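## Task

Lift the piece standing on E5 off the board and set it down upright on the table, then relocate the piece from A5 onto E5. Square names are printed along the board's edge. When finished, all other squares must contain exactly what they had at the start, every piece on the board must be upright and lie entirely within its square, and nothing may count as placed if it stays there only because the robot is holding it.

## Robot and tools

Robot: a single six-joint xArm6 with a two-finger parallel gripper and a wrist camera. There is only one arm, so every command describes one gripper pose. Joints from base outward: waist, shoulder, elbow, forearm roll, wrist pitch, wrist roll; the Joint positions line lists them in that order.

Frame: all poses use the scene frame. Its origin sits on the table surface directly beneath the arm base; +z is up, and +y lies to the left when facing along +x. Positions are in metres; orientations are quaternions written w first (qw, qx, qy, qz). The base may be slightly tilted, and the reported hand position can be somewhat off, especially far from the base.

Gripper axes: the fingers extend along the gripper's own +z and close along its own y. end_effector_position is the point between the pads when closed, roughly 2 cm short of the fingertips; closing pushes the tips about 10 mm farther along +z. Opening is a scaled number from -1 (shut) to +1 (fully open, 0.084 m). grip_measured in results reports the actual finger opening on that same scale. To keep hold of a piece, keep commanding a value well under grip_measured; the bigger the gap, the firmer the squeeze (about 24 N per pad at most). Occasionally something will briefly pull on a held piece, so grip firmly enough.

Tools:
- execute_actions(actions, pictures): actions is a list holding at most one item. An empty list just reports the state. An item with "rows" (1 to 15 rows) and optional "steps" (at most 15, default 15; each step is 1/30 s) plays one row per step, repeating the final row if rows run out. Each row is 8 numbers: x, y, z, qw, qx, qy, qz, opening, an absolute target pose in the scene frame, not an offset. An item with only "steps" (up to 300) is a pause counted from the previous result. A target more than 0.6 m from the last reported position along any gripper axis is refused and nothing moves. Send the desired quaternion in every row, since the reported one may have drifted. pictures (true/false) chooses whether camera images come back.
- move(target, speed): target is one 8-number row as above, an absolute pose plus opening; the opening is applied at the start. The gripper follows a straight path to it lasting 0.5 to 10 s, at up to speed m/s (0.002 to 0.5, default 0.25; rotation capped at twice that in rad/s). It does not avoid obstacles and may overshoot the speed, particularly with the arm stretched out. The result adds a move: line giving how it ended (done, off_target, moving, held, fault), any limits applied (paced = target clipped; held = some steps blocked) and remaining distance from target.
- wait(seconds): 0 to 10 s of simulation with no new command.
- zoom_image(camera, region): enlarges part of the latest image from cam_head_left, cam_head_right or cam_wrist; region is [x0, y0, x1, y1] in pixels, origin at top-left, at most 504 by 504. Images are 672x504.
- read_manual(section): only returns licence text.
- finished_scene(scene): ends the given scene (integer 1 or 2) and reports success; irreversible.

Controller behaviour: each control step, the commanded pose is limited to 70 mm and 16 degrees away from the measured pose, then reached by damped inverse kinematics, with position favoured over orientation. After an action ends, the arm only continues to the last clipped pose, so check the result and send the remainder. Joint targets move at up to 3.14 rad/s. The simulation keeps running while you think between calls.

Result lines: the state line gives pose and velocities; Hand target shows where the controller is currently driving; pose unreachable and HELD flag steps where the clearance check changed or blocked the command (a mount under the base counts as part of the arm). Joint torques are raw drive outputs with offsets and noise.

Cameras: two fixed head cameras and a wrist camera, with calibration (intrinsics K, distortion, world-to-camera transform) given up front; they may be off by a couple of degrees and millimetres.

Cautions: never push anything off the table. Approach pieces slowly; faster contact and targets set deeper past a surface press harder. Excessive joint torque triggers a fault that backs the joint off and freezes the arm for 10 s. Holding loads heats motors; a MOTOR HOT warning appears from 65 °C and at 80 °C the brakes engage. Avoid dropping, slipping or slamming pieces, and release each piece fully so it stands on its own before finishing. Moving smoothly with little effort is preferred.

Each tool is called after "Request:" as name(argument=value, ...), one argument or row to a line, values as JSON.

## Session

Request:
execute_actions(
  actions=[],
)

Scene clock: 0.00 s of 4400.00 s.
end_effector_position=(+0.3924, -0.2884, +0.3948) grip_measured=+1.00 end_effector_quat_wxyz=(+0.446, +0.669, -0.595, +0.002) end_effector_velocity=(-0.000, +0.001, -0.000) end_effector_angular_velocity=(+0.000, +0.003, -0.000)
Joint positions: [-0.223  0.297 -1.336 -0.685  1.405  1.254  0.084]
Joint velocities: [ 0.001  0.     0.     0.     0.002 -0.    -0.   ]
Joint torques (N m, as the arm reports them, + toward a larger angle): no reading
Motor temperatures (°C, as the motors report them): [34 28 34 32 33 35]
Hand target: +0.392, -0.288, +0.395; +0.446, +0.669, -0.595, +0.002
camera_calibration (this result's frames):
cam_wrist: T_world_to_cam=[[-0.793455, 0.113181, 0.598013, 0.134916], [-0.303972, 0.777546, -0.550476, 0.629376], [-0.527286, -0.618557, -0.582544, 0.386903], [0, 0, 0, 1]] pos_world=[0.502371, -0.265317, 0.491162]

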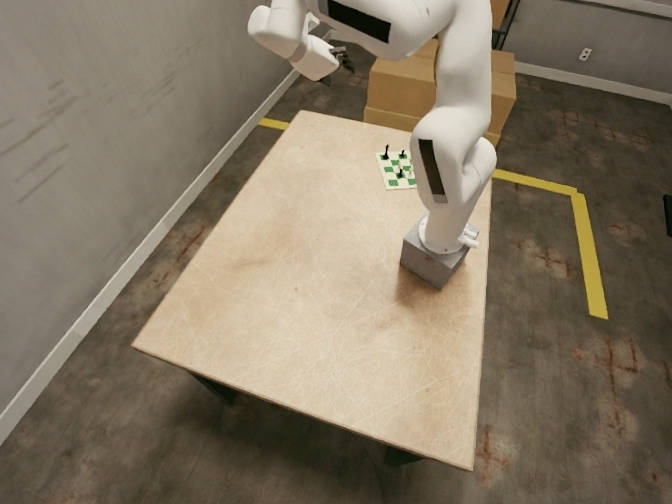

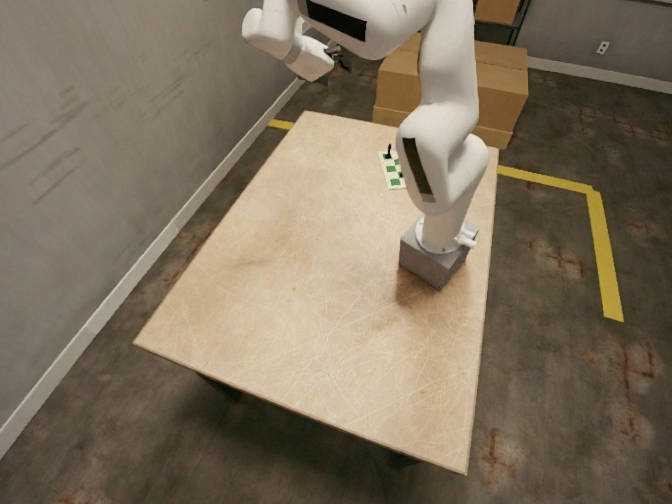

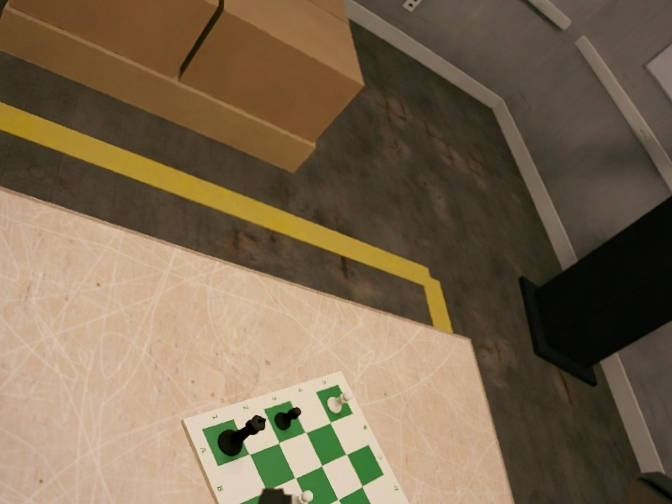

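Request:
move(
  target=[0.077,-0.402,0.24,0,0.844,-0.537,0,-0.2],
  speed=0.3,
)

Scene clock: 17.40 s of 4400.00 s.
end_effector_position=(+0.0779, -0.4028, +0.2405) grip_measured=-0.22 end_effector_quat_wxyz=(+0.001, +0.844, -0.536, +0.002) end_effector_velocity=(-0.001, -0.001, -0.001) end_effector_angular_velocity=(+0.009, -0.006, +0.003)
Joint positions: [-1.238  0.331 -0.869  0.156  0.716 -0.425  0.035]
Joint velocities: [-0.006  0.01  -0.013  0.008  0.013 -0.015 -0.   ]
Joint torques (N m, as the arm reports them, + toward a larger angle): [ -2.99 -29.33 -10.37  -0.84  -0.78   0.44]
Motor temperatures (°C, as the motors report them): [34 28 37 32 33 35]
Hand target: +0.078, -0.403, +0.240; +0.000, +0.844, -0.536, +0.002
Off the commanded pose: 0.001 m, 0 deg.
After step 90, 12.03 s passed at rest.
move: done
camera_calibration (this result's frames):
cam_wrist: T_world_to_cam=[[-0.906187, -0.422775, 0.00931743, -0.0749427], [-0.422853, 0.90568, -0.0306336, 0.473666], [0.00451251, -0.0316997, -0.999487, 0.355727], [0, 0, 0, 1]] pos_world=[0.130774, -0.449398, 0.370753]

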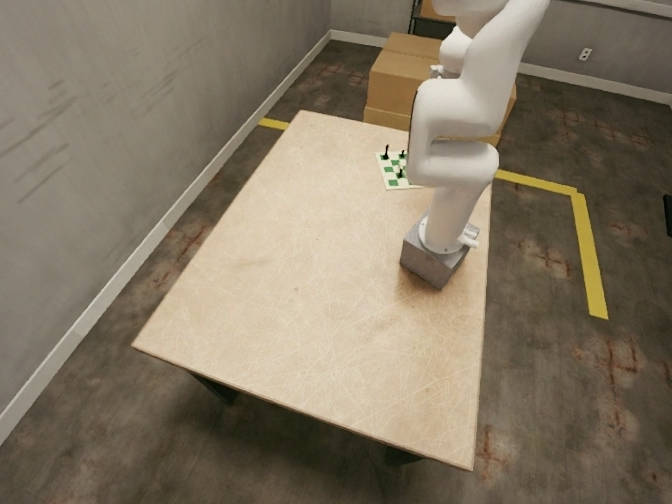

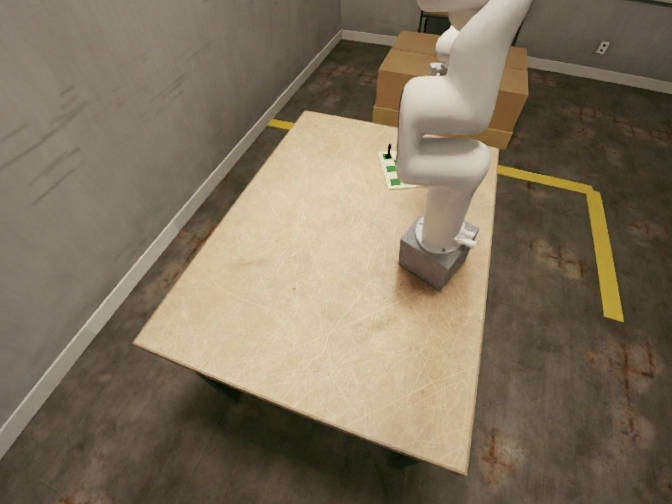

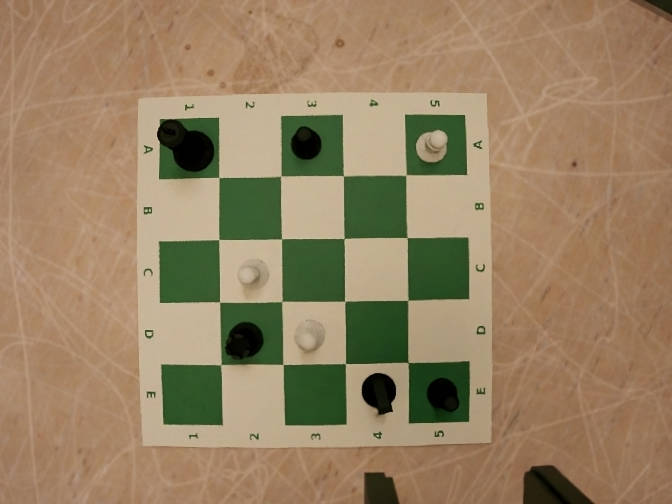

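Request:
move(
  target=[0.0414,-0.4082,0.095,0,0.844,-0.537,0,-0.4],
)

Scene clock: 24.60 s of 4400.00 s.
end_effector_position=(+0.0412, -0.4085, +0.0954) grip_measured=-0.42 end_effector_quat_wxyz=(+0.001, +0.844, -0.537, -0.000) end_effector_velocity=(-0.001, +0.001, -0.003) end_effector_angular_velocity=(+0.004, -0.001, -0.001)
Joint positions: [-1.264  0.728 -0.899  0.275  0.36  -0.589  0.026]
Joint velocities: [-0.     0.01  -0.003  0.006 -0.003 -0.006  0.   ]
Joint torques (N m, as the arm reports them, + toward a larger angle): [ -3.55 -34.59  -7.4   -0.77  -1.08   0.61]
Motor temperatures (°C, as the motors report them): [34 28 37 32 33 35]
Hand target: +0.041, -0.408, +0.095; +0.000, +0.844, -0.537, -0.000
Off the commanded pose: 0.001 m, 0 deg.
After step 90, 2.93 s passed at rest.
move: done
camera_calibration (this result's frames):
cam_wrist: T_world_to_cam=[[-0.906901, -0.421219, 0.0102133, -0.108591], [-0.421338, 0.906507, -0.0268091, 0.458747], [0.00203411, -0.0286165, -0.999588, 0.212005], [0, 0, 0, 1]] pos_world=[0.0943746, -0.455531, 0.225325]

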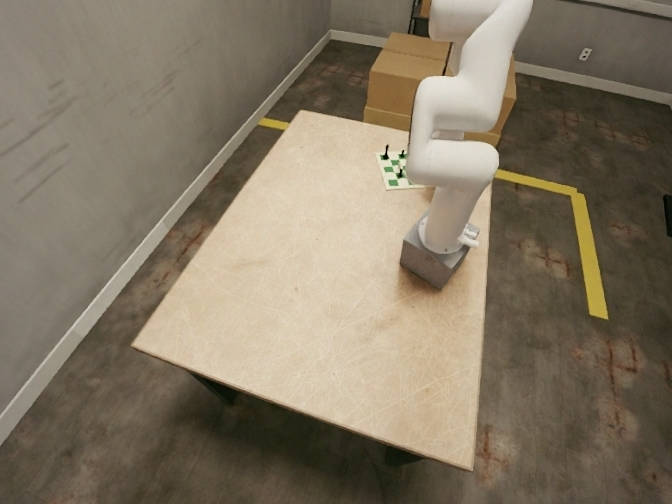

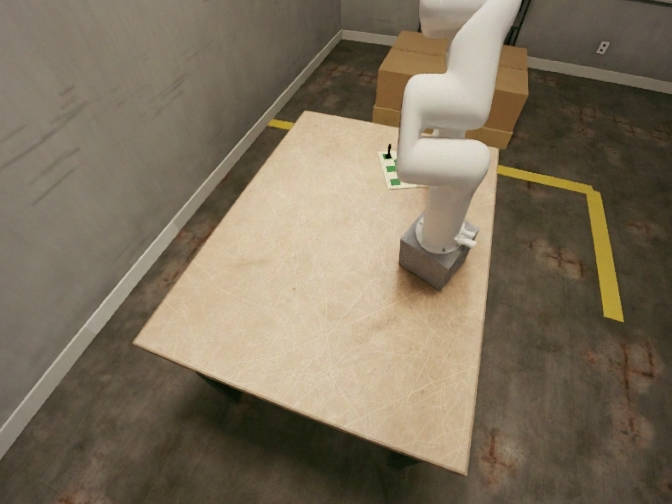

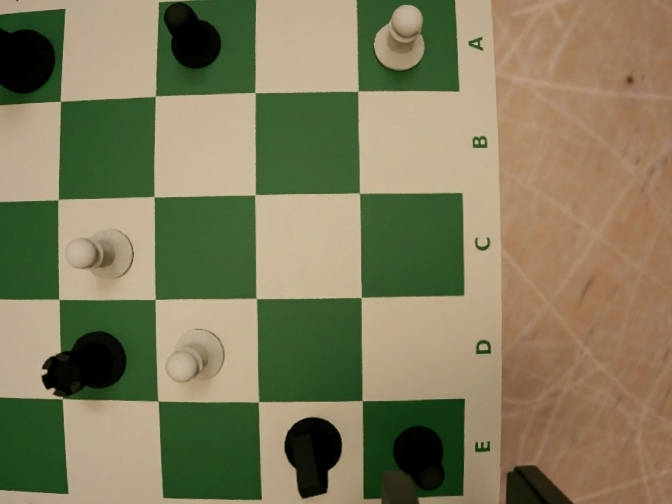

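Request:
move(
  target=[0.0403,-0.406,0.039,0,0.844,-0.537,0,-0.45],
  speed=0.08,
)

Request:
execute_actions(
  actions=[
    {"rows":[[0.0403,-0.406,0.039,0,0.844,-0.537,0,-0.52],[0.0403,-0.406,0.039,0,0.844,-0.537,0,-0.58],[0.0403,-0.406,0.039,0,0.844,-0.537,0,-0.64],[0.0403,-0.406,0.039,0,0.844,-0.537,0,-0.7],[0.0403,-0.406,0.039,0,0.844,-0.537,0,-0.75],[0.0403,-0.406,0.039,0,0.844,-0.537,0,-0.8],[0.0403,-0.406,0.039,0,0.844,-0.537,0,-0.85],[0.0403,-0.406,0.039,0,0.844,-0.537,0,-0.9],[0.0403,-0.406,0.039,0,0.844,-0.537,0,-0.97]],"steps":13},
  ],
  pictures=false,
)

Request:
move(
  target=[0.038,-0.407,0.055,0,0.844,-0.537,0,-0.97],
  speed=0.06,
)

Request:
move(
  target=[-0.023,-0.4355,0.05,0,0.844,-0.537,0,-0.97],
  speed=0.12,
)

Scene clock: 37.53 s of 4400.00 s.
end_effector_position=(+0.0403, -0.4062, +0.0394) grip_measured=-0.47 end_effector_quat_wxyz=(+0.000, +0.844, -0.537, -0.000) end_effector_velocity=(+0.001, +0.000, -0.003) end_effector_angular_velocity=(+0.000, -0.002, +0.003)
Joint positions: [-1.229  0.899 -0.961  0.414  0.257 -0.699  0.024]
Joint velocities: [ 0.005  0.009 -0.005  0.018 -0.004 -0.016 -0.   ]
Joint torques (N m, as the arm reports them, + toward a larger angle): [ -2.74 -35.13  -6.26  -0.88  -0.83   0.24]
Motor temperatures (°C, as the motors report them): [34 29 37 32 34 35]
Hand target: +0.040, -0.406, +0.039; +0.000, +0.844, -0.537, -0.000
Off the commanded pose: 0.000 m, 0 deg.
After step 90, 8.80 s passed at rest.
move: done
camera_calibration (this result's frames):
cam_wrist: T_world_to_cam=[[-0.906748, -0.421564, 0.00962546, -0.108038], [-0.421666, 0.90636, -0.0266349, 0.454717], [0.00250418, -0.0282099, -0.999599, 0.156285], [0, 0, 0, 1]] pos_world=[0.0933837, -0.453273, 0.169374]

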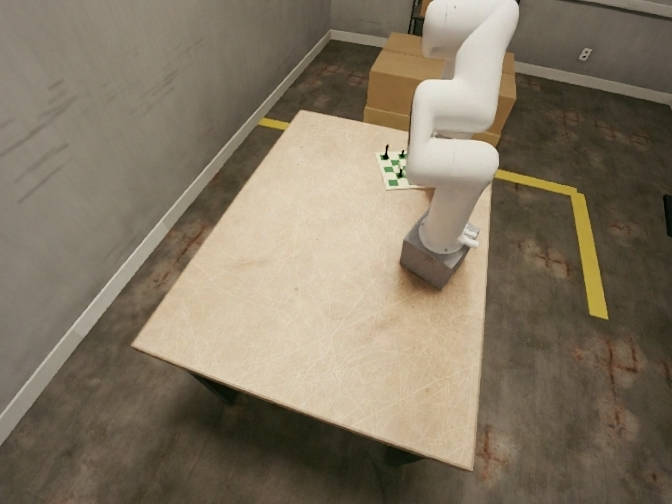

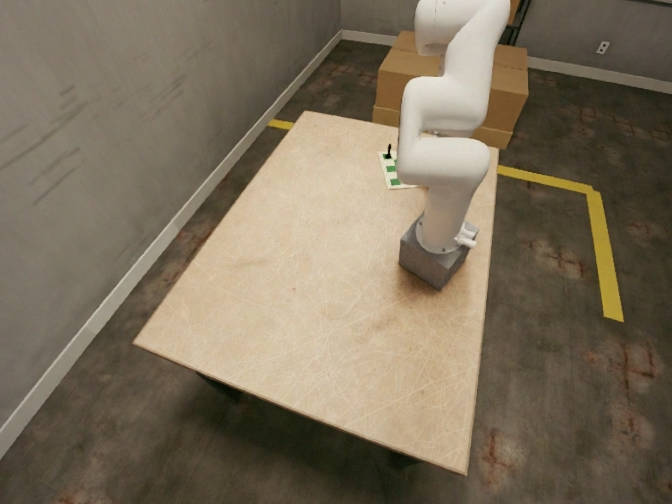

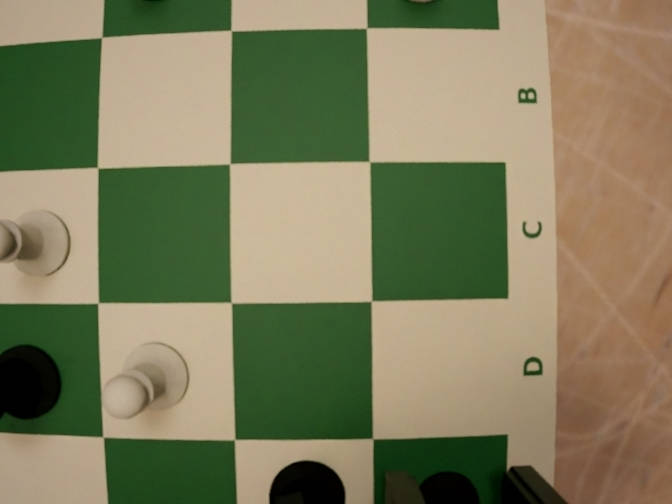

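Scene clock: 37.97 s of 4400.00 s.
end_effector_position=(+0.0403, -0.4061, +0.0391) grip_measured=-0.78 end_effector_quat_wxyz=(+0.000, +0.844, -0.537, +0.000) end_effector_velocity=(+0.001, -0.000, +0.000) end_effector_angular_velocity=(-0.001, -0.000, +0.001)
Joint positions: [-1.228  0.9   -0.961  0.416  0.257 -0.701  0.01 ]
Joint velocities: [ 0.001 -0.001 -0.001  0.001  0.001 -0.     0.   ]
Joint torques (N m, as the arm reports them, + toward a larger angle): [ -3.92 -34.83  -6.27  -0.76  -0.95   0.11]
Motor temperatures (°C, as the motors report them): [34 29 37 32 34 35]
Hand target: +0.040, -0.406, +0.039; +0.000, +0.844, -0.537, +0.000
Off the commanded pose: 0.000 m, 0 deg.
Steps of this call (steps 1 to 13: all 13 steps of this action). Readings (end_effector_position):
1: (+0.0403, -0.4062, +0.0393)
2: (+0.0403, -0.4061, +0.0393)
4: (+0.0403, -0.4061, +0.0392)
8: (+0.0403, -0.4061, +0.0391)
13: the state above

Scene clock: 39.00 s of 4400.00 s.
end_effector_position=(+0.0380, -0.4069, +0.0547) grip_measured=-0.78 end_effector_quat_wxyz=(-0.000, +0.844, -0.537, +0.000) end_effector_velocity=(-0.000, -0.000, +0.002) end_effector_angular_velocity=(+0.000, +0.001, +0.001)
Joint positions: [-1.246  0.852 -0.94   0.366  0.283 -0.667  0.01 ]
Joint velocities: [-0.002 -0.007  0.002 -0.011  0.004  0.008 -0.   ]
Joint torques (N m, as the arm reports them, + toward a larger angle): [ -3.28 -34.85  -6.31  -0.75  -0.93   0.24]
Motor temperatures (°C, as the motors report them): [34 29 37 32 34 35]
Hand target: +0.038, -0.407, +0.055; -0.000, +0.844, -0.537, +0.000
Off the commanded pose: 0.000 m, 0 deg.
move: done
camera_calibration (this result's frames):
cam_wrist: T_world_to_cam=[[-0.906704, -0.421672, 0.00897658, -0.110544], [-0.421757, 0.906325, -0.0263715, 0.454805], [0.00298445, -0.0276971, -0.999612, 0.171713], [0, 0, 0, 1]] pos_world=[0.0910739, -0.454059, 0.184632]

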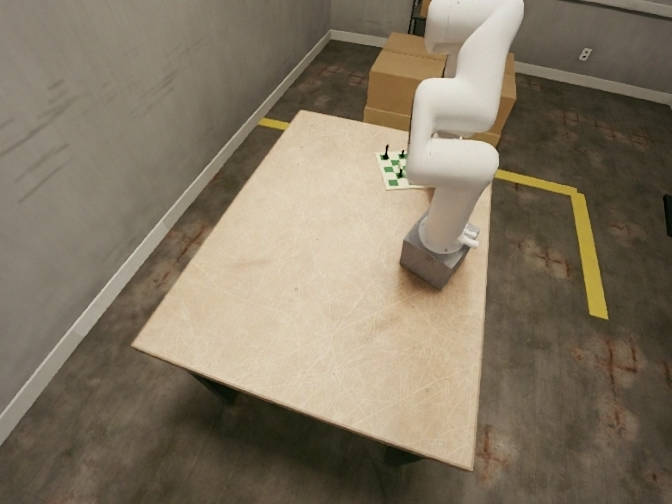

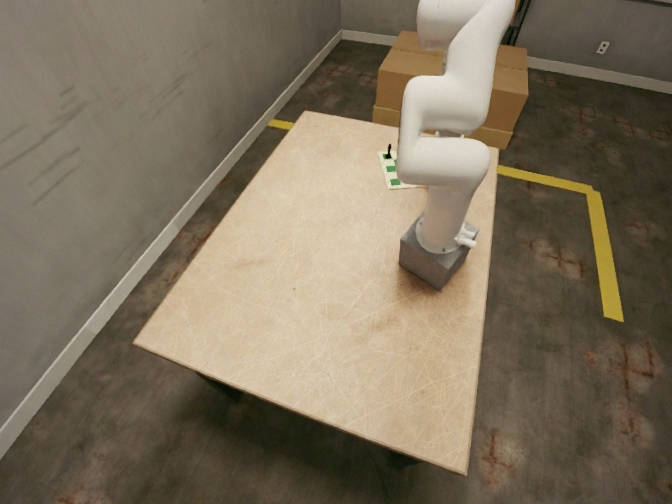

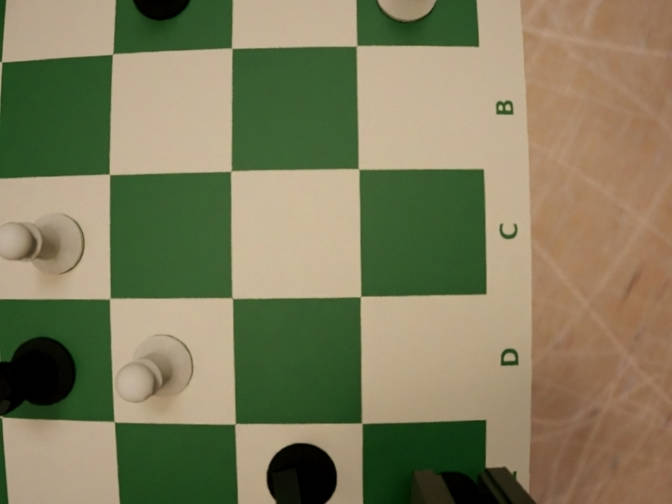

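Scene clock: 40.07 s of 4400.00 s.
end_effector_position=(-0.0227, -0.4354, +0.0501) grip_measured=-0.78 end_effector_quat_wxyz=(+0.000, +0.844, -0.537, +0.000) end_effector_velocity=(-0.002, -0.002, +0.000) end_effector_angular_velocity=(+0.001, +0.001, +0.001)
Joint positions: [-1.409  0.927 -1.057  0.22   0.327 -0.684  0.01 ]
Joint velocities: [-0.004  0.004 -0.008 -0.01   0.005  0.004 -0.   ]
Joint torques (N m, as the arm reports them, + toward a larger angle): [ -1.76 -37.16  -7.06  -0.35  -0.89   0.45]
Motor temperatures (°C, as the motors report them): [34 29 37 32 34 35]
Hand target: -0.023, -0.436, +0.050; +0.000, +0.844, -0.537, +0.000
Off the commanded pose: 0.000 m, 0 deg.
move: done
camera_calibration (this result's frames):
cam_wrist: T_world_to_cam=[[-0.906592, -0.42191, 0.00913571, -0.177666], [-0.421999, 0.906207, -0.0265796, 0.454833], [0.00293535, -0.0279521, -0.999605, 0.166376], [0, 0, 0, 1]] pos_world=[0.0303803, -0.482481, 0.180022]

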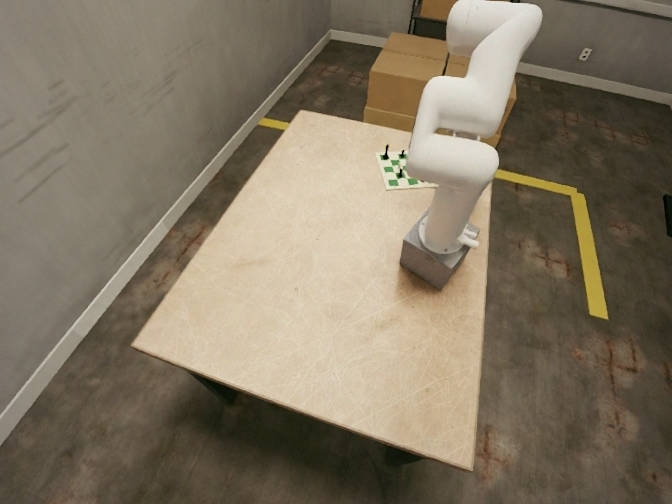

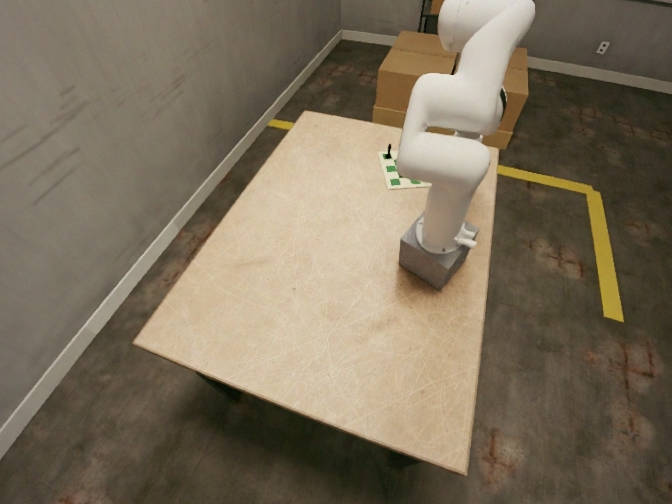

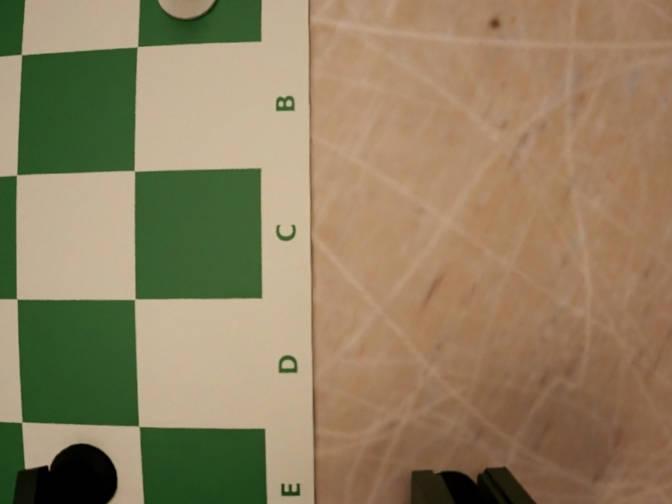

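Request:
move(
  target=[-0.023,-0.4355,0.0357,0,0.844,-0.537,0,-0.97],
  speed=0.03,
)

Request:
execute_actions(
  actions=[
    {"rows":[[-0.023,-0.4355,0.0357,0,0.844,-0.537,0,-0.85],[-0.023,-0.4355,0.0357,0,0.844,-0.537,0,-0.75],[-0.023,-0.4355,0.0357,0,0.844,-0.537,0,-0.65],[-0.023,-0.4355,0.0357,0,0.844,-0.537,0,-0.55],[-0.023,-0.4355,0.0357,0,0.844,-0.537,0,-0.4]],"steps":10},
  ],
  pictures=false,
)

Request:
move(
  target=[-0.023,-0.4355,0.095,0,0.844,-0.537,0,-0.4],
  speed=0.12,
)

Request:
move(
  target=[0.1093,-0.5392,0.095,0,0.844,-0.537,0,-0.4],
  speed=0.2,
)

Scene clock: 46.80 s of 4400.00 s.
end_effector_position=(-0.0230, -0.4356, +0.0360) grip_measured=-0.78 end_effector_quat_wxyz=(+0.000, +0.844, -0.537, -0.000) end_effector_velocity=(+0.000, -0.001, -0.002) end_effector_angular_velocity=(-0.001, -0.000, +0.001)
Joint positions: [-1.404  0.97  -1.077  0.238  0.305 -0.698  0.01 ]
Joint velocities: [ 0.001  0.006 -0.005  0.004 -0.002 -0.004  0.   ]
Joint torques (N m, as the arm reports them, + toward a larger angle): [ -1.88 -37.78  -6.84  -0.56  -1.11   0.42]
Motor temperatures (°C, as the motors report them): [34 29 36 32 34 35]
Hand target: -0.023, -0.436, +0.036; +0.000, +0.844, -0.537, -0.000
Off the commanded pose: 0.000 m, 0 deg.
After step 90, 2.93 s passed at rest.
move: done
camera_calibration (this result's frames):
cam_wrist: T_world_to_cam=[[-0.906719, -0.421634, 0.00925214, -0.177793], [-0.421726, 0.906336, -0.026491, 0.454531], [0.00278393, -0.0279217, -0.999606, 0.152319], [0, 0, 0, 1]] pos_world=[0.0300549, -0.482669, 0.165945]

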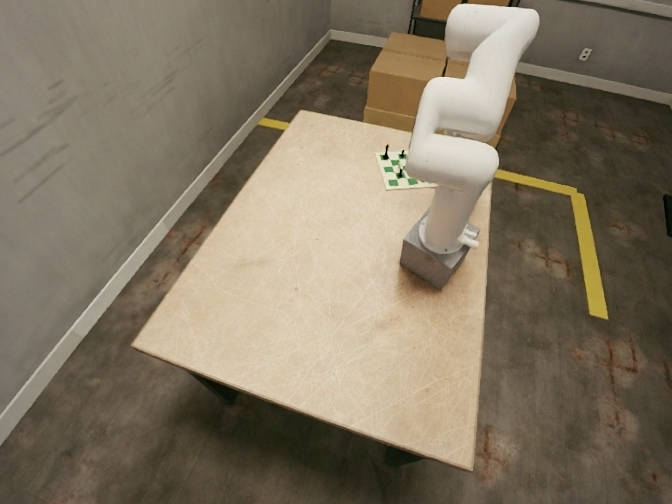

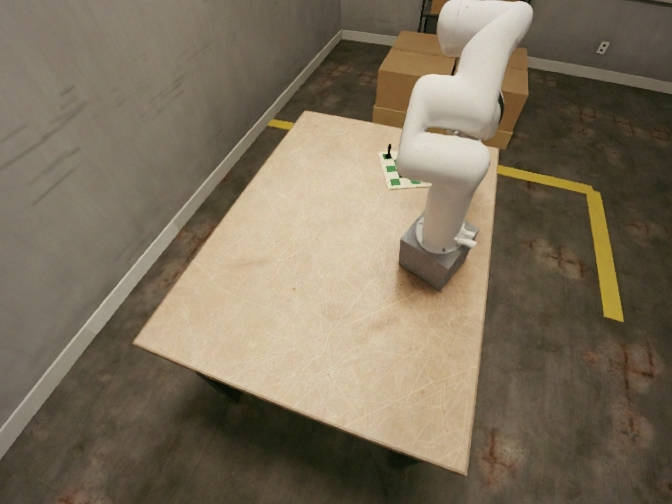

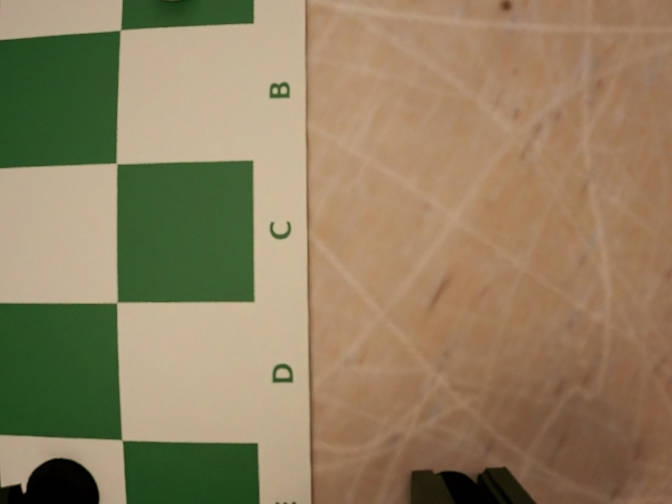

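Scene clock: 47.13 s of 4400.00 s.
end_effector_position=(-0.0230, -0.4355, +0.0357) grip_measured=-0.42 end_effector_quat_wxyz=(+0.000, +0.844, -0.537, +0.000) end_effector_velocity=(-0.000, +0.000, -0.000) end_effector_angular_velocity=(+0.002, -0.001, -0.000)
Joint positions: [-1.404  0.97  -1.077  0.238  0.305 -0.699  0.026]
Joint velocities: [-0.001  0.001 -0.001  0.     0.002 -0.001  0.004]
Joint torques (N m, as the arm reports them, + toward a larger angle): [ -2.05 -37.31  -6.82  -0.76  -0.91   0.49]
Motor temperatures (°C, as the motors report them): [34 29 36 32 34 35]
Hand target: -0.023, -0.436, +0.036; +0.000, +0.844, -0.537, -0.000
Off the commanded pose: 0.000 m, 0 deg.
Steps of this call (steps 1 to 10: all 10 steps of this action). Readings (end_effector_position):
1: (-0.0230, -0.4356, +0.0359)
2: (-0.0230, -0.4356, +0.0359)
4: (-0.0230, -0.4356, +0.0358)
8: (-0.0230, -0.4355, +0.0358)
10: the state above

Scene clock: 48.37 s of 4400.00 s.
end_effector_position=(-0.0229, -0.4353, +0.0945) grip_measured=-0.42 end_effector_quat_wxyz=(-0.000, +0.844, -0.537, -0.000) end_effector_velocity=(-0.000, -0.002, +0.004) end_effector_angular_velocity=(-0.004, +0.000, -0.000)
Joint positions: [-1.425  0.798 -1.009  0.17   0.409 -0.647  0.026]
Joint velocities: [-0.001 -0.01   0.    -0.003  0.005  0.002 -0.   ]
Joint torques (N m, as the arm reports them, + toward a larger angle): [ -2.73 -35.53  -7.55  -0.96  -0.95   0.49]
Motor temperatures (°C, as the motors report them): [34 29 36 32 34 35]
Hand target: -0.023, -0.435, +0.095; -0.000, +0.844, -0.537, +0.000
Off the commanded pose: 0.001 m, 0 deg.
move: done
camera_calibration (this result's frames):
cam_wrist: T_world_to_cam=[[-0.906681, -0.421728, 0.00862574, -0.178122], [-0.421804, 0.906314, -0.0259894, 0.455807], [0.00314283, -0.0272025, -0.999625, 0.211122], [0, 0, 0, 1]] pos_world=[0.0300978, -0.48248, 0.224426]

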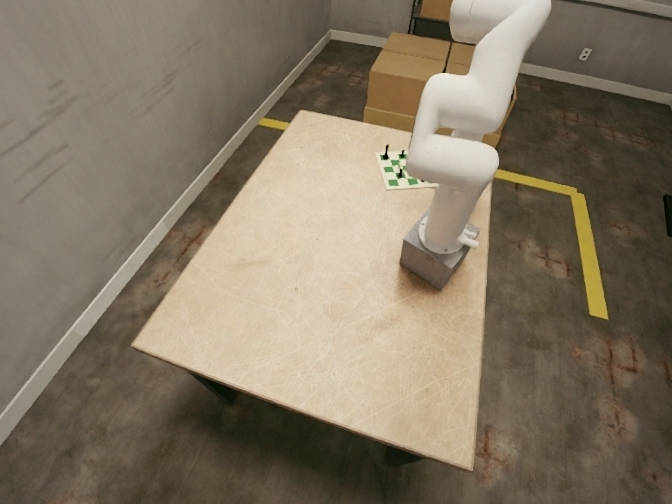

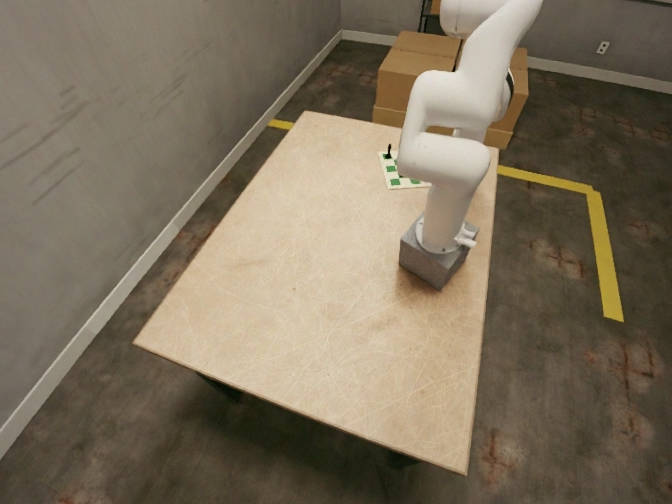

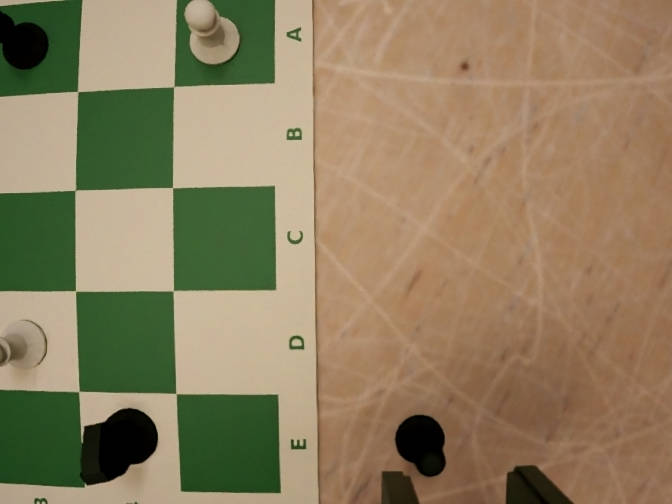

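Scene clock: 49.83 s of 4400.00 s.
end_effector_position=(+0.1094, -0.5387, +0.0951) grip_measured=-0.42 end_effector_quat_wxyz=(-0.000, +0.844, -0.537, +0.000) end_effector_velocity=(+0.002, -0.003, +0.001) end_effector_angular_velocity=(-0.001, +0.001, +0.002)
Joint positions: [-1.185  1.032 -1.511  0.182  0.658 -0.399  0.026]
Joint velocities: [ 0.003  0.007 -0.016 -0.003  0.009  0.005 -0.   ]
Joint torques (N m, as the arm reports them, + toward a larger angle): [ -5.16 -43.78  -9.54  -1.1   -0.81   0.41]
Motor temperatures (°C, as the motors report them): [34 29 36 32 34 35]
Hand target: +0.110, -0.539, +0.095; -0.000, +0.844, -0.537, +0.000
Off the commanded pose: 0.000 m, 0 deg.
move: done
camera_calibration (this result's frames):
cam_wrist: T_world_to_cam=[[-0.906638, -0.421826, 0.00841189, -0.101828], [-0.421894, 0.906255, -0.026596, 0.605411], [0.00359558, -0.0276619, -0.999611, 0.208186], [0, 0, 0, 1]] pos_world=[0.16235, -0.585852, 0.225063]

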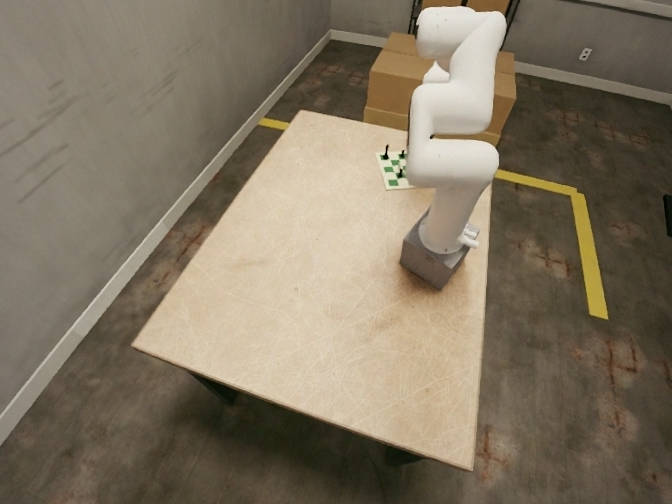

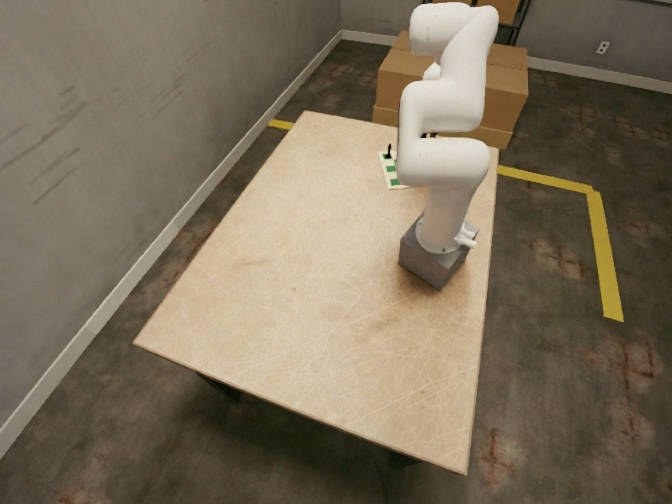

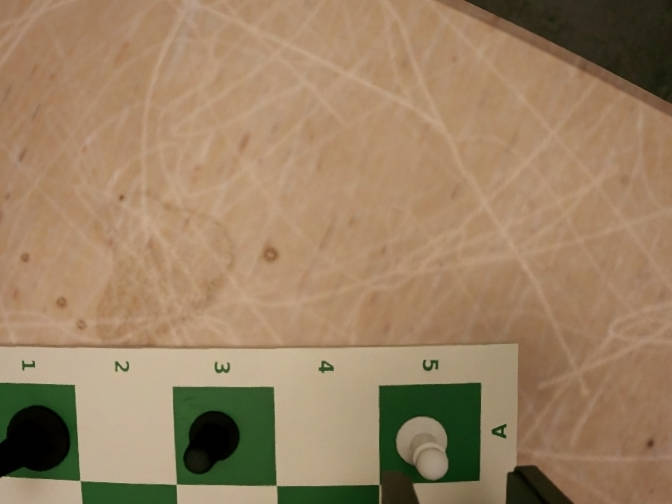

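Request:
move(
  target=[0.1094,-0.5389,0.039,0,0.844,-0.537,0,-0.4],
  speed=0.08,
)

Request:
execute_actions(
  actions=[
    {"rows":[[0.1094,-0.5389,0.039,0,0.844,-0.537,0,-0.5],[0.1094,-0.5389,0.039,0,0.844,-0.537,0,-0.58],[0.1094,-0.5389,0.039,0,0.844,-0.537,0,-0.64],[0.1094,-0.5389,0.039,0,0.844,-0.537,0,-0.7],[0.1094,-0.5389,0.039,0,0.844,-0.537,0,-0.75],[0.1094,-0.5389,0.039,0,0.844,-0.537,0,-0.8],[0.1094,-0.5389,0.039,0,0.844,-0.537,0,-0.85],[0.1094,-0.5389,0.039,0,0.844,-0.537,0,-0.9],[0.1094,-0.5389,0.039,0,0.844,-0.537,0,-0.97]],"steps":13},
  ],
  pictures=false,
)

Request:
move(
  target=[0.108,-0.538,0.055,0,0.844,-0.537,0,-0.97],
  speed=0.06,
)

Request:
move(
  target=[0.0415,-0.4053,0.053,0,0.844,-0.537,0,-0.97],
  speed=0.15,
)

Scene clock: 61.77 s of 4400.00 s.
end_effector_position=(+0.1094, -0.5392, +0.0396) grip_measured=-0.42 end_effector_quat_wxyz=(+0.000, +0.844, -0.537, +0.000) end_effector_velocity=(-0.001, +0.001, -0.004) end_effector_angular_velocity=(+0.003, +0.000, -0.001)
Joint positions: [-1.17   1.171 -1.577  0.205  0.584 -0.411  0.026]
Joint velocities: [ 0.     0.009 -0.004  0.001 -0.001  0.    -0.   ]
Joint torques (N m, as the arm reports them, + toward a larger angle): [ -5.08 -44.43  -9.05  -0.63  -0.72   0.48]
Motor temperatures (°C, as the motors report them): [34 29 37 32 34 35]
Hand target: +0.109, -0.539, +0.039; +0.000, +0.844, -0.537, -0.000
Off the commanded pose: 0.001 m, 0 deg.
After step 90, 7.80 s passed at rest.
move: done
camera_calibration (this result's frames):
cam_wrist: T_world_to_cam=[[-0.906746, -0.421571, 0.00944826, -0.10141], [-0.421667, 0.906346, -0.0270834, 0.604412], [0.0028542, -0.0285418, -0.999589, 0.152291], [0, 0, 0, 1]] pos_world=[0.162473, -0.586211, 0.169556]

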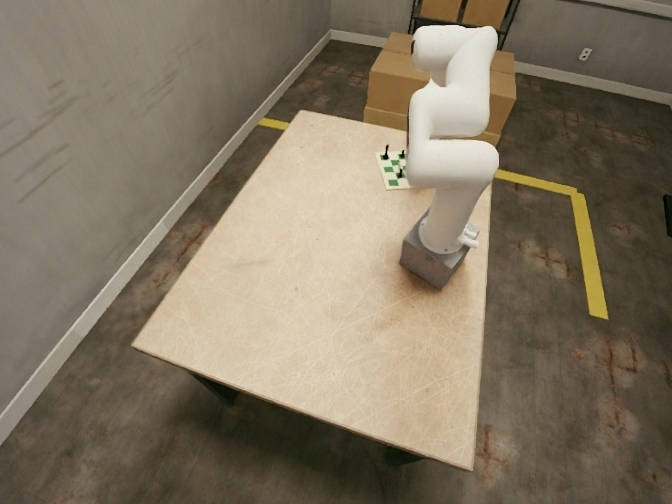

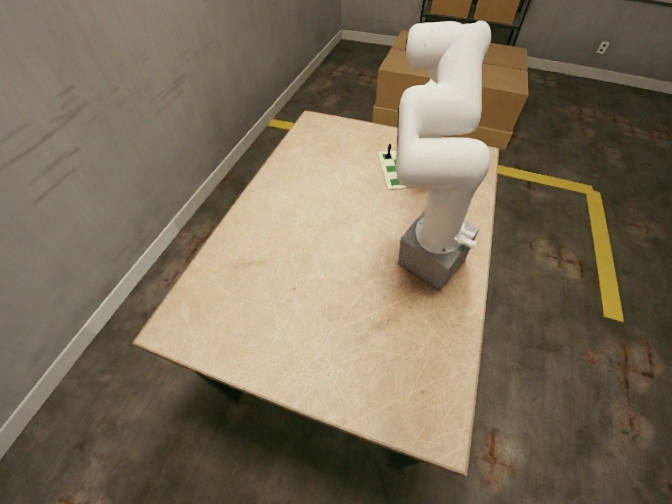

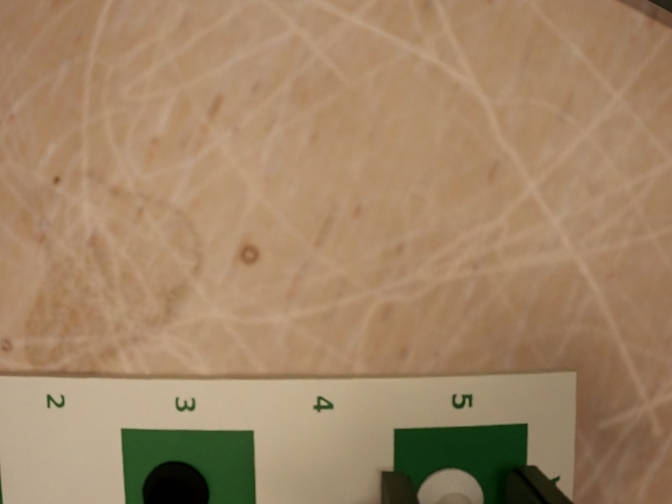

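Scene clock: 62.20 s of 4400.00 s.
end_effector_position=(+0.1094, -0.5390, +0.0391) grip_measured=-0.78 end_effector_quat_wxyz=(+0.000, +0.844, -0.537, +0.000) end_effector_velocity=(+0.000, +0.000, -0.000) end_effector_angular_velocity=(-0.001, +0.000, +0.001)
Joint positions: [-1.17   1.172 -1.578  0.206  0.584 -0.412  0.01 ]
Joint velocities: [ 0.001  0.001  0.    -0.    -0.001 -0.     0.   ]
Joint torques (N m, as the arm reports them, + toward a larger angle): [ -5.39 -44.39  -9.1   -1.02  -0.93   0.48]
Motor temperatures (°C, as the motors report them): [34 29 37 32 34 35]
Hand target: +0.109, -0.539, +0.039; +0.000, +0.844, -0.537, +0.000
Off the commanded pose: 0.000 m, 0 deg.
Steps of this call (steps 1 to 13: all 13 steps of this action). Readings (end_effector_position):
1: (+0.1094, -0.5391, +0.0394)
2: (+0.1094, -0.5391, +0.0393)
4: (+0.1094, -0.5390, +0.0392)
8: (+0.1094, -0.5390, +0.0391)
13: the state above

Scene clock: 63.23 s of 4400.00 s.
end_effector_position=(+0.1080, -0.5379, +0.0546) grip_measured=-0.78 end_effector_quat_wxyz=(-0.000, +0.844, -0.537, -0.000) end_effector_velocity=(-0.000, +0.002, +0.001) end_effector_angular_velocity=(+0.004, +0.001, +0.000)
Joint positions: [-1.176  1.129 -1.55   0.199  0.6   -0.41   0.01 ]
Joint velocities: [-0.    -0.005  0.007 -0.001  0.002  0.     0.   ]
Joint torques (N m, as the arm reports them, + toward a larger angle): [ -4.66 -44.63  -9.51  -0.67  -0.79   0.28]
Motor temperatures (°C, as the motors report them): [34 29 37 32 34 35]
Hand target: +0.108, -0.538, +0.055; -0.000, +0.844, -0.537, +0.000
Off the commanded pose: 0.000 m, 0 deg.
move: done
camera_calibration (this result's frames):
cam_wrist: T_world_to_cam=[[-0.906707, -0.421664, 0.00901675, -0.102329], [-0.421751, 0.906334, -0.0261873, 0.60305], [0.00287009, -0.0275471, -0.999616, 0.167922], [0, 0, 0, 1]] pos_world=[0.161073, -0.585087, 0.184572]

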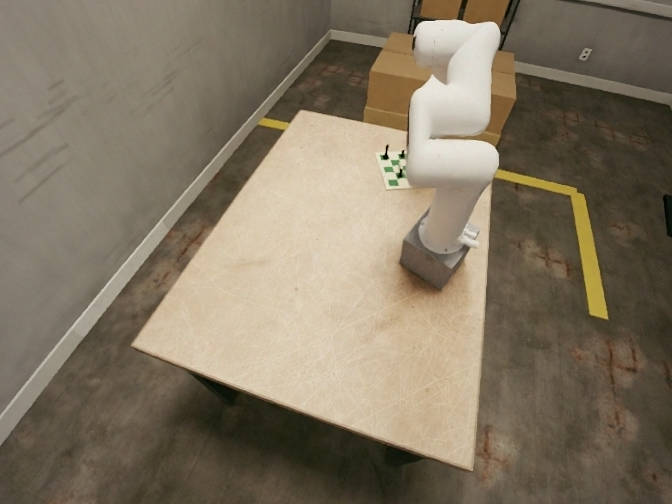

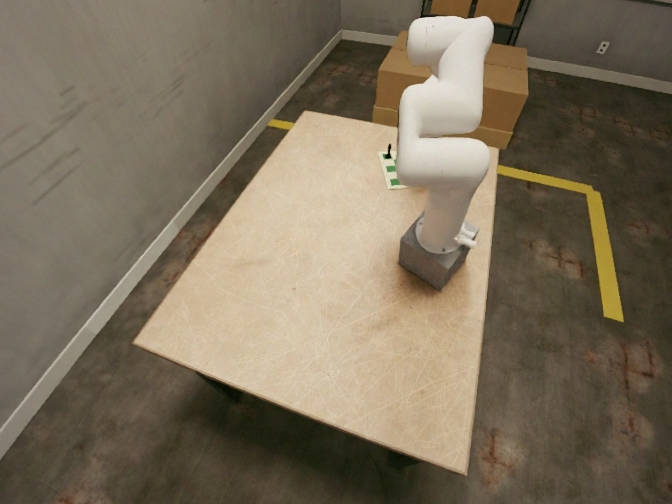

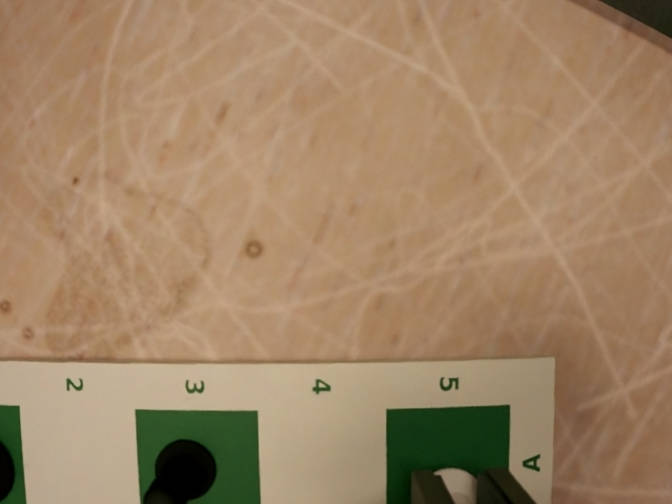

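Scene clock: 64.77 s of 4400.00 s.
end_effector_position=(+0.0413, -0.4059, +0.0529) grip_measured=-0.78 end_effector_quat_wxyz=(+0.000, +0.844, -0.537, -0.001) end_effector_velocity=(-0.000, +0.002, +0.000) end_effector_angular_velocity=(-0.004, -0.006, +0.002)
Joint positions: [-1.236  0.855 -0.94   0.373  0.278 -0.664  0.01 ]
Joint velocities: [ 0.002 -0.005  0.011  0.032 -0.009 -0.032 -0.   ]
Joint torques (N m, as the arm reports them, + toward a larger angle): [ -3.72 -34.41  -6.12  -0.73  -0.96   0.29]
Motor temperatures (°C, as the motors report them): [34 29 37 32 34 35]
Hand target: +0.041, -0.405, +0.053; +0.000, +0.844, -0.537, -0.000
Off the commanded pose: 0.001 m, 0 deg.
move: done
camera_calibration (this result's frames):
cam_wrist: T_world_to_cam=[[-0.90687, -0.421282, 0.0103754, -0.107018], [-0.421407, 0.906501, -0.0259354, 0.455263], [0.00152084, -0.0278923, -0.99961, 0.169968], [0, 0, 0, 1]] pos_world=[0.0945409, -0.45304, 0.182819]

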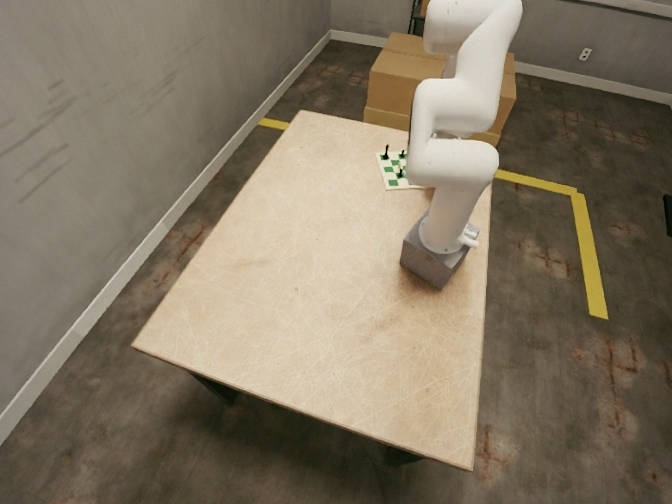

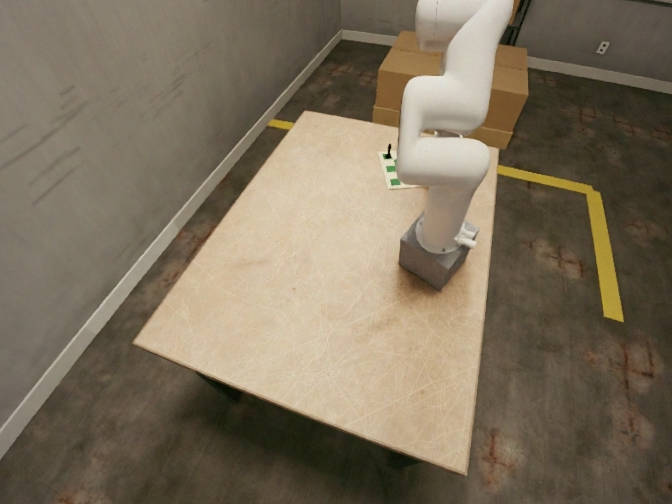

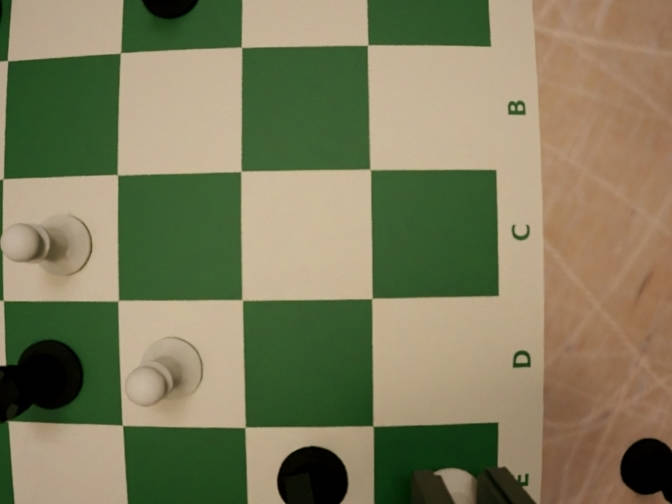

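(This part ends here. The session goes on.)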